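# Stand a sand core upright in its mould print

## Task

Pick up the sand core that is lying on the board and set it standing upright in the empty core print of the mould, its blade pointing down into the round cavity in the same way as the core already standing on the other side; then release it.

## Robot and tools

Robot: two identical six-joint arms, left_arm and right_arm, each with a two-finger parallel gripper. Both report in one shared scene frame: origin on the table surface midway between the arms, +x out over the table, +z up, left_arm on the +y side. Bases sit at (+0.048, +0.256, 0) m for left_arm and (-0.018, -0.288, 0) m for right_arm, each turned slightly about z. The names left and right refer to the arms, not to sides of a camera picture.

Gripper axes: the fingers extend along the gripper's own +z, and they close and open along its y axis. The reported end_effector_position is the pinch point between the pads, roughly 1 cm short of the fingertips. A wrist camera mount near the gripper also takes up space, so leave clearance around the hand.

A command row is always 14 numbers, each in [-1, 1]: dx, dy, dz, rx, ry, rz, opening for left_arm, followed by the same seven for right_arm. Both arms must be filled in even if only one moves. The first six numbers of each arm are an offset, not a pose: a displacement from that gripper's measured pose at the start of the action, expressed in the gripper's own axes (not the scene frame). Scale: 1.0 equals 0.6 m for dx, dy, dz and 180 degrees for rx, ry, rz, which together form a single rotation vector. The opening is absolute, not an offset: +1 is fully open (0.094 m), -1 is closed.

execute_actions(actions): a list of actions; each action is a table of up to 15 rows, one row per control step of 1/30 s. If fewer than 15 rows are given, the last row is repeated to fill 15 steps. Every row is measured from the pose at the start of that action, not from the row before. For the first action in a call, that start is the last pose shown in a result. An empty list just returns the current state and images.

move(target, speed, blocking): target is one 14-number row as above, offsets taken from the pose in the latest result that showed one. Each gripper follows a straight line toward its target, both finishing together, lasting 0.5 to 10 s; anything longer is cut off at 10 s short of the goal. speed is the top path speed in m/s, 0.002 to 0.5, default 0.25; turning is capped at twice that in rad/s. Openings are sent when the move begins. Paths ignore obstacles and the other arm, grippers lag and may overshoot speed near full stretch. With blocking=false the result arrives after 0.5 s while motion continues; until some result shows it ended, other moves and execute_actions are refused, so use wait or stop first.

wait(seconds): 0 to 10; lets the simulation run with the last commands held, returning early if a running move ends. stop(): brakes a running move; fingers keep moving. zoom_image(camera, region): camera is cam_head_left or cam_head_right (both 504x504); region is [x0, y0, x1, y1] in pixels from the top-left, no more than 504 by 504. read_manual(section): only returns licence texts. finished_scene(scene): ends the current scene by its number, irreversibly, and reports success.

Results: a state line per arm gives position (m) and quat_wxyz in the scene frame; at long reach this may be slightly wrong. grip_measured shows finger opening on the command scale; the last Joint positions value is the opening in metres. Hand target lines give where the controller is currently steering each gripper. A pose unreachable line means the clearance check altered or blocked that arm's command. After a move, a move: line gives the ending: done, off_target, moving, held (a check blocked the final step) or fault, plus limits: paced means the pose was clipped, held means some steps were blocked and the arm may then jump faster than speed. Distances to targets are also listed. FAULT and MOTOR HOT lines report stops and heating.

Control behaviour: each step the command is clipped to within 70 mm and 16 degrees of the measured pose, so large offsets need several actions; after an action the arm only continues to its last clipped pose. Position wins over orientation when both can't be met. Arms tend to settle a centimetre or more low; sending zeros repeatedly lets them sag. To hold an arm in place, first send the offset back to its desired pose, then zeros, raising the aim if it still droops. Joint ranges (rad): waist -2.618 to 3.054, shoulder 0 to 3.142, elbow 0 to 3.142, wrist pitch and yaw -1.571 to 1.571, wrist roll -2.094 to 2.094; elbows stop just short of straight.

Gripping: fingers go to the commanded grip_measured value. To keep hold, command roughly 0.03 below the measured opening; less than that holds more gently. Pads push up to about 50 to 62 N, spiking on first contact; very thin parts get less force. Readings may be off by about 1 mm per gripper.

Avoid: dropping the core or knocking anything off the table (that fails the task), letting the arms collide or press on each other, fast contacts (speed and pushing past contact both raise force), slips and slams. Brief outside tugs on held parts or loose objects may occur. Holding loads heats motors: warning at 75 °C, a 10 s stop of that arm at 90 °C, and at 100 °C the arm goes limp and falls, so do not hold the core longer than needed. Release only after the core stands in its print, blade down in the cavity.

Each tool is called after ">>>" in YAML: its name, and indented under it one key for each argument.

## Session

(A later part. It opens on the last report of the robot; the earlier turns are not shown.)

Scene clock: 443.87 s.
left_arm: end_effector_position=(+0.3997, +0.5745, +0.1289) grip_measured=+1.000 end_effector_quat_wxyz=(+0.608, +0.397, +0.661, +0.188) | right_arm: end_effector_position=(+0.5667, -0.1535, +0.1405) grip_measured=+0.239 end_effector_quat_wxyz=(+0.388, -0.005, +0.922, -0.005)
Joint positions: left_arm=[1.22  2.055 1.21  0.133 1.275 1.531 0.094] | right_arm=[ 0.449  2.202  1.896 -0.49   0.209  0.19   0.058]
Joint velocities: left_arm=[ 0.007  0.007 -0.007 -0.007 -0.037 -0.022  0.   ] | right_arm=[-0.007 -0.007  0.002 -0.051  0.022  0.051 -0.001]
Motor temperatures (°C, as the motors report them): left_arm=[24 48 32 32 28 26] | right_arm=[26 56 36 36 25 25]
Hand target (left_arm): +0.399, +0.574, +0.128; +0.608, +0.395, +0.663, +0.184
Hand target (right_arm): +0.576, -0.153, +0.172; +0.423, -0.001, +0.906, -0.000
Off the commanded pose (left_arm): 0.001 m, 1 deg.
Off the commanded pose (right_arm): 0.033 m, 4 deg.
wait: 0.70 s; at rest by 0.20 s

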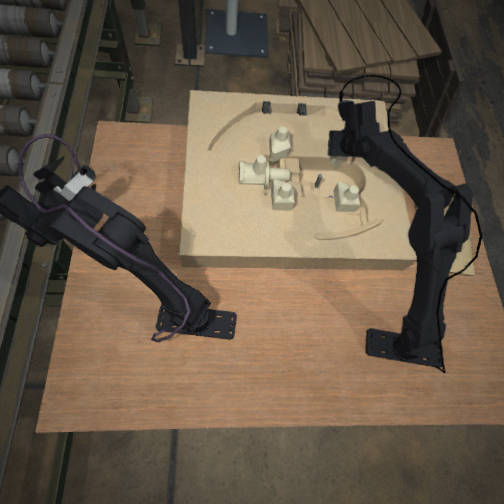

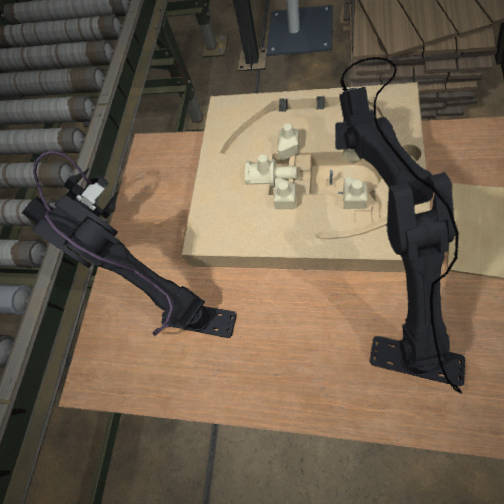

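>>> execute_actions:
  actions:
    - [[0,0,0,0,0,0,1,-0.051,0.001,-0.0243,-0.003,-0.025,0.002,0.3],[0,0,0,0,0,0,1,-0.051,0.001,-0.0243,-0.003,-0.025,0.002,0.4],[0,0,0,0,0,0,1,-0.051,0.001,-0.0243,-0.003,-0.025,0.002,0.5],[0,0,0,0,0,0,1,-0.051,0.001,-0.0243,-0.003,-0.025,0.002,0.6],[0,0,0,0,0,0,1,-0.051,0.001,-0.0243,-0.003,-0.025,0.002,0.7],[0,0,0,0,0,0,1,-0.052,0.001,-0.03,-0.003,-0.025,0.002,0.8],[0,0,0,0,0,0,1,-0.053,0.001,-0.037,-0.003,-0.025,0.002,0.8],[0,0,0,0,0,0,1,-0.054,0.001,-0.045,-0.003,-0.025,0.002,0.8],[0,0,0,0,0,0,1,-0.055,0.001,-0.053,-0.003,-0.025,0.002,0.8],[0,0,0,0,0,0,1,-0.056,0.001,-0.061,-0.003,-0.025,0.002,0.8],[0,0,0,0,0,0,1,-0.057,0.001,-0.069,-0.003,-0.025,0.002,0.8],[0,0,0,0,0,0,1,-0.058,0.001,-0.077,-0.003,-0.025,0.002,0.8],[0,0,0,0,0,0,1,-0.059,0.001,-0.085,-0.003,-0.025,0.002,0.8],[0,0,0,0,0,0,1,-0.06,0.001,-0.093,-0.003,-0.025,0.002,0.8],[0,0,0,0,0,0,1,-0.06,0.001,-0.10,-0.003,-0.025,0.002,0.8]]
    - [[0,0,0,0,0,0,1,-0.055,0,-0.08,0,-0.025,0,0.8],[0,0,0,0,0,0,1,-0.055,0,-0.09,0,-0.025,0,0.8],[0,0,0,0,0,0,1,-0.055,0,-0.10,0,-0.025,0,0.8],[0,0,0,0,0,0,1,-0.055,0,-0.11,0,-0.025,0,0.8],[0,0,0,0,0,0,1,-0.055,0,-0.12,0,-0.025,0,0.8],[0,0,0,0,0,0,1,-0.055,0,-0.13,0,-0.025,0,0.8],[0,0,0,0,0,0,1,-0.055,0,-0.14,0,-0.025,0,0.8],[0,0,0,0,0,0,1,-0.055,0,-0.15,0,-0.025,0,0.8],[0,0,0,0,0,0,1,-0.055,0,-0.16,0,-0.025,0,0.8],[0,0,0,0,0,0,1,-0.055,0,-0.17,0,-0.025,0,0.8],[0,0,0,0,0,0,1,-0.055,0,-0.18,0,-0.025,0,0.8],[0,0,0,0,0,0,1,-0.055,0,-0.19,0,-0.025,0,0.8],[0,0,0,0,0,0,1,-0.055,0,-0.20,0,-0.025,0,0.8]]

>>> move:
  target: [0,0,0,0,0,0,1,-0.05,-0.2,-0.15,0,0,0,0.8]
  speed: 0.2

>>> zoom_image:
  camera: "cam_head_right"
  region: [270, 100, 400, 220]

>>> zoom_image:
  camera: "cam_head_left"
  region: [260, 100, 390, 220]

Scene clock: 458.07 s.
left_arm: end_effector_position=(+0.4003, +0.5757, +0.1304) grip_measured=+1.000 end_effector_quat_wxyz=(+0.607, +0.401, +0.657, +0.194) | right_arm: end_effector_position=(+0.5077, -0.1522, +0.3001) grip_measured=+0.799 end_effector_quat_wxyz=(+0.474, -0.005, +0.880, +0.015)
Joint positions: left_arm=[1.22  2.055 1.21  0.15  1.275 1.531 0.094] | right_arm=[ 0.493  1.868  1.896 -0.63   0.244  0.19   0.084]
Joint velocities: left_arm=[ 0.007 -0.002 -0.007  0.007 -0.066  0.007  0.   ] | right_arm=[ 0.056 -0.237  0.002 -0.198 -0.022  0.007  0.001]
Motor temperatures (°C, as the motors report them): left_arm=[24 48 32 32 28 26] | right_arm=[26 57 38 35 25 25]
Hand target (left_arm): +0.400, +0.575, +0.130; +0.608, +0.399, +0.659, +0.191
Hand target (right_arm): +0.494, -0.156, +0.287; +0.448, -0.003, +0.894, +0.002
Off the commanded pose (left_arm): 0.001 m, 0 deg.
Off the commanded pose (right_arm): 0.023 m, 4 deg.

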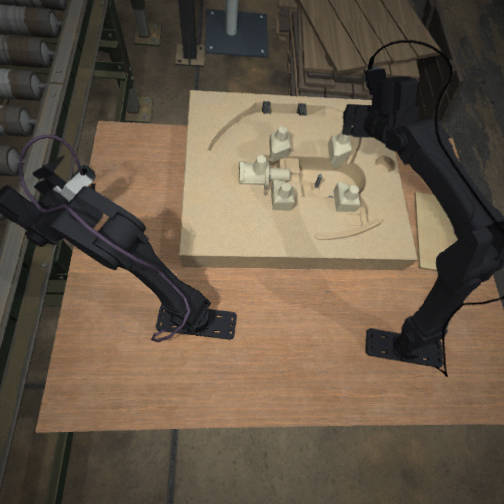

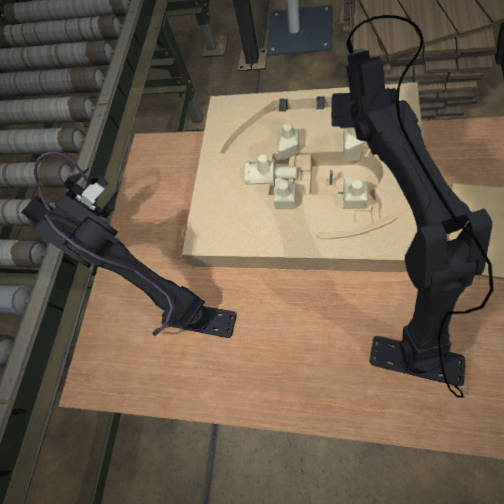

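Scene clock: 459.53 s.
left_arm: end_effector_position=(+0.4006, +0.5763, +0.1313) grip_measured=+1.000 end_effector_quat_wxyz=(+0.607, +0.403, +0.655, +0.198) | right_arm: end_effector_position=(+0.4595, -0.2769, +0.3540) grip_measured=+0.799 end_effector_quat_wxyz=(+0.459, -0.002, +0.888, +0.007)
Joint positions: left_arm=[1.22  2.055 1.21  0.159 1.275 1.531 0.094] | right_arm=[ 0.186  1.689  1.931 -0.858  0.005  0.016  0.084]
Joint velocities: left_arm=[ 0.007  0.007 -0.007 -0.066  0.037 -0.007  0.   ] | right_arm=[-0.012 -0.007 -0.007  0.022 -0.051  0.007 -0.001]
Motor temperatures (°C, as the motors report them): left_arm=[24 48 32 32 28 26] | right_arm=[26 57 38 35 25 25]
Hand target (left_arm): +0.400, +0.576, +0.130; +0.608, +0.401, +0.657, +0.194
Hand target (right_arm): +0.453, -0.275, +0.373; +0.475, -0.007, +0.880, +0.010
Off the commanded pose (left_arm): 0.001 m, 1 deg.
Off the commanded pose (right_arm): 0.020 m, 2 deg.
move: off_target (right_arm)

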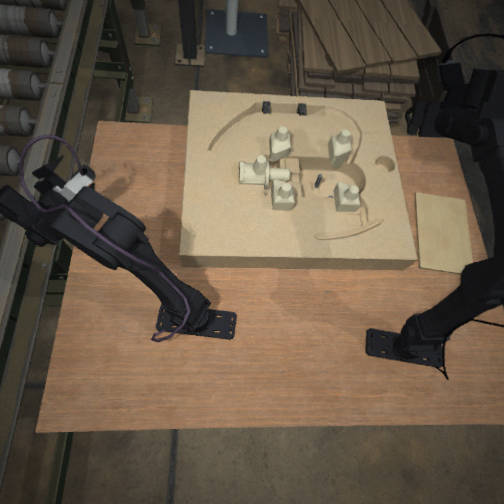

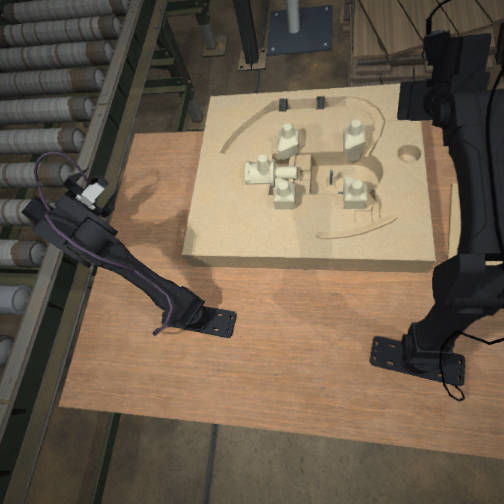

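Region (270, 100, 400, 220) of cam_head_right's 504x504 image, scaled by 3.877, with more detail than that image has; it fills the top 465 rows of this view, and the rest is white.

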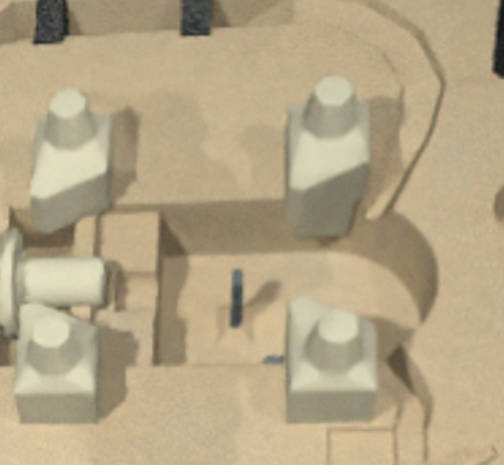

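Region (260, 100, 390, 220) of cam_head_left's 504x504 image, scaled by 3.877, with more detail than that image has; it fills the top 465 rows of this view, and the rest is white.

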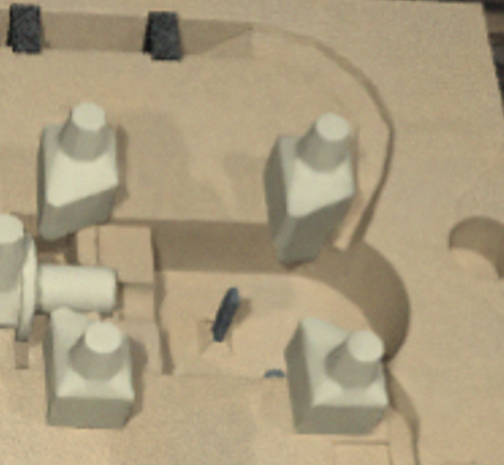

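>>> finished_scene:
  scene: 1

The scene is finished: the task was done.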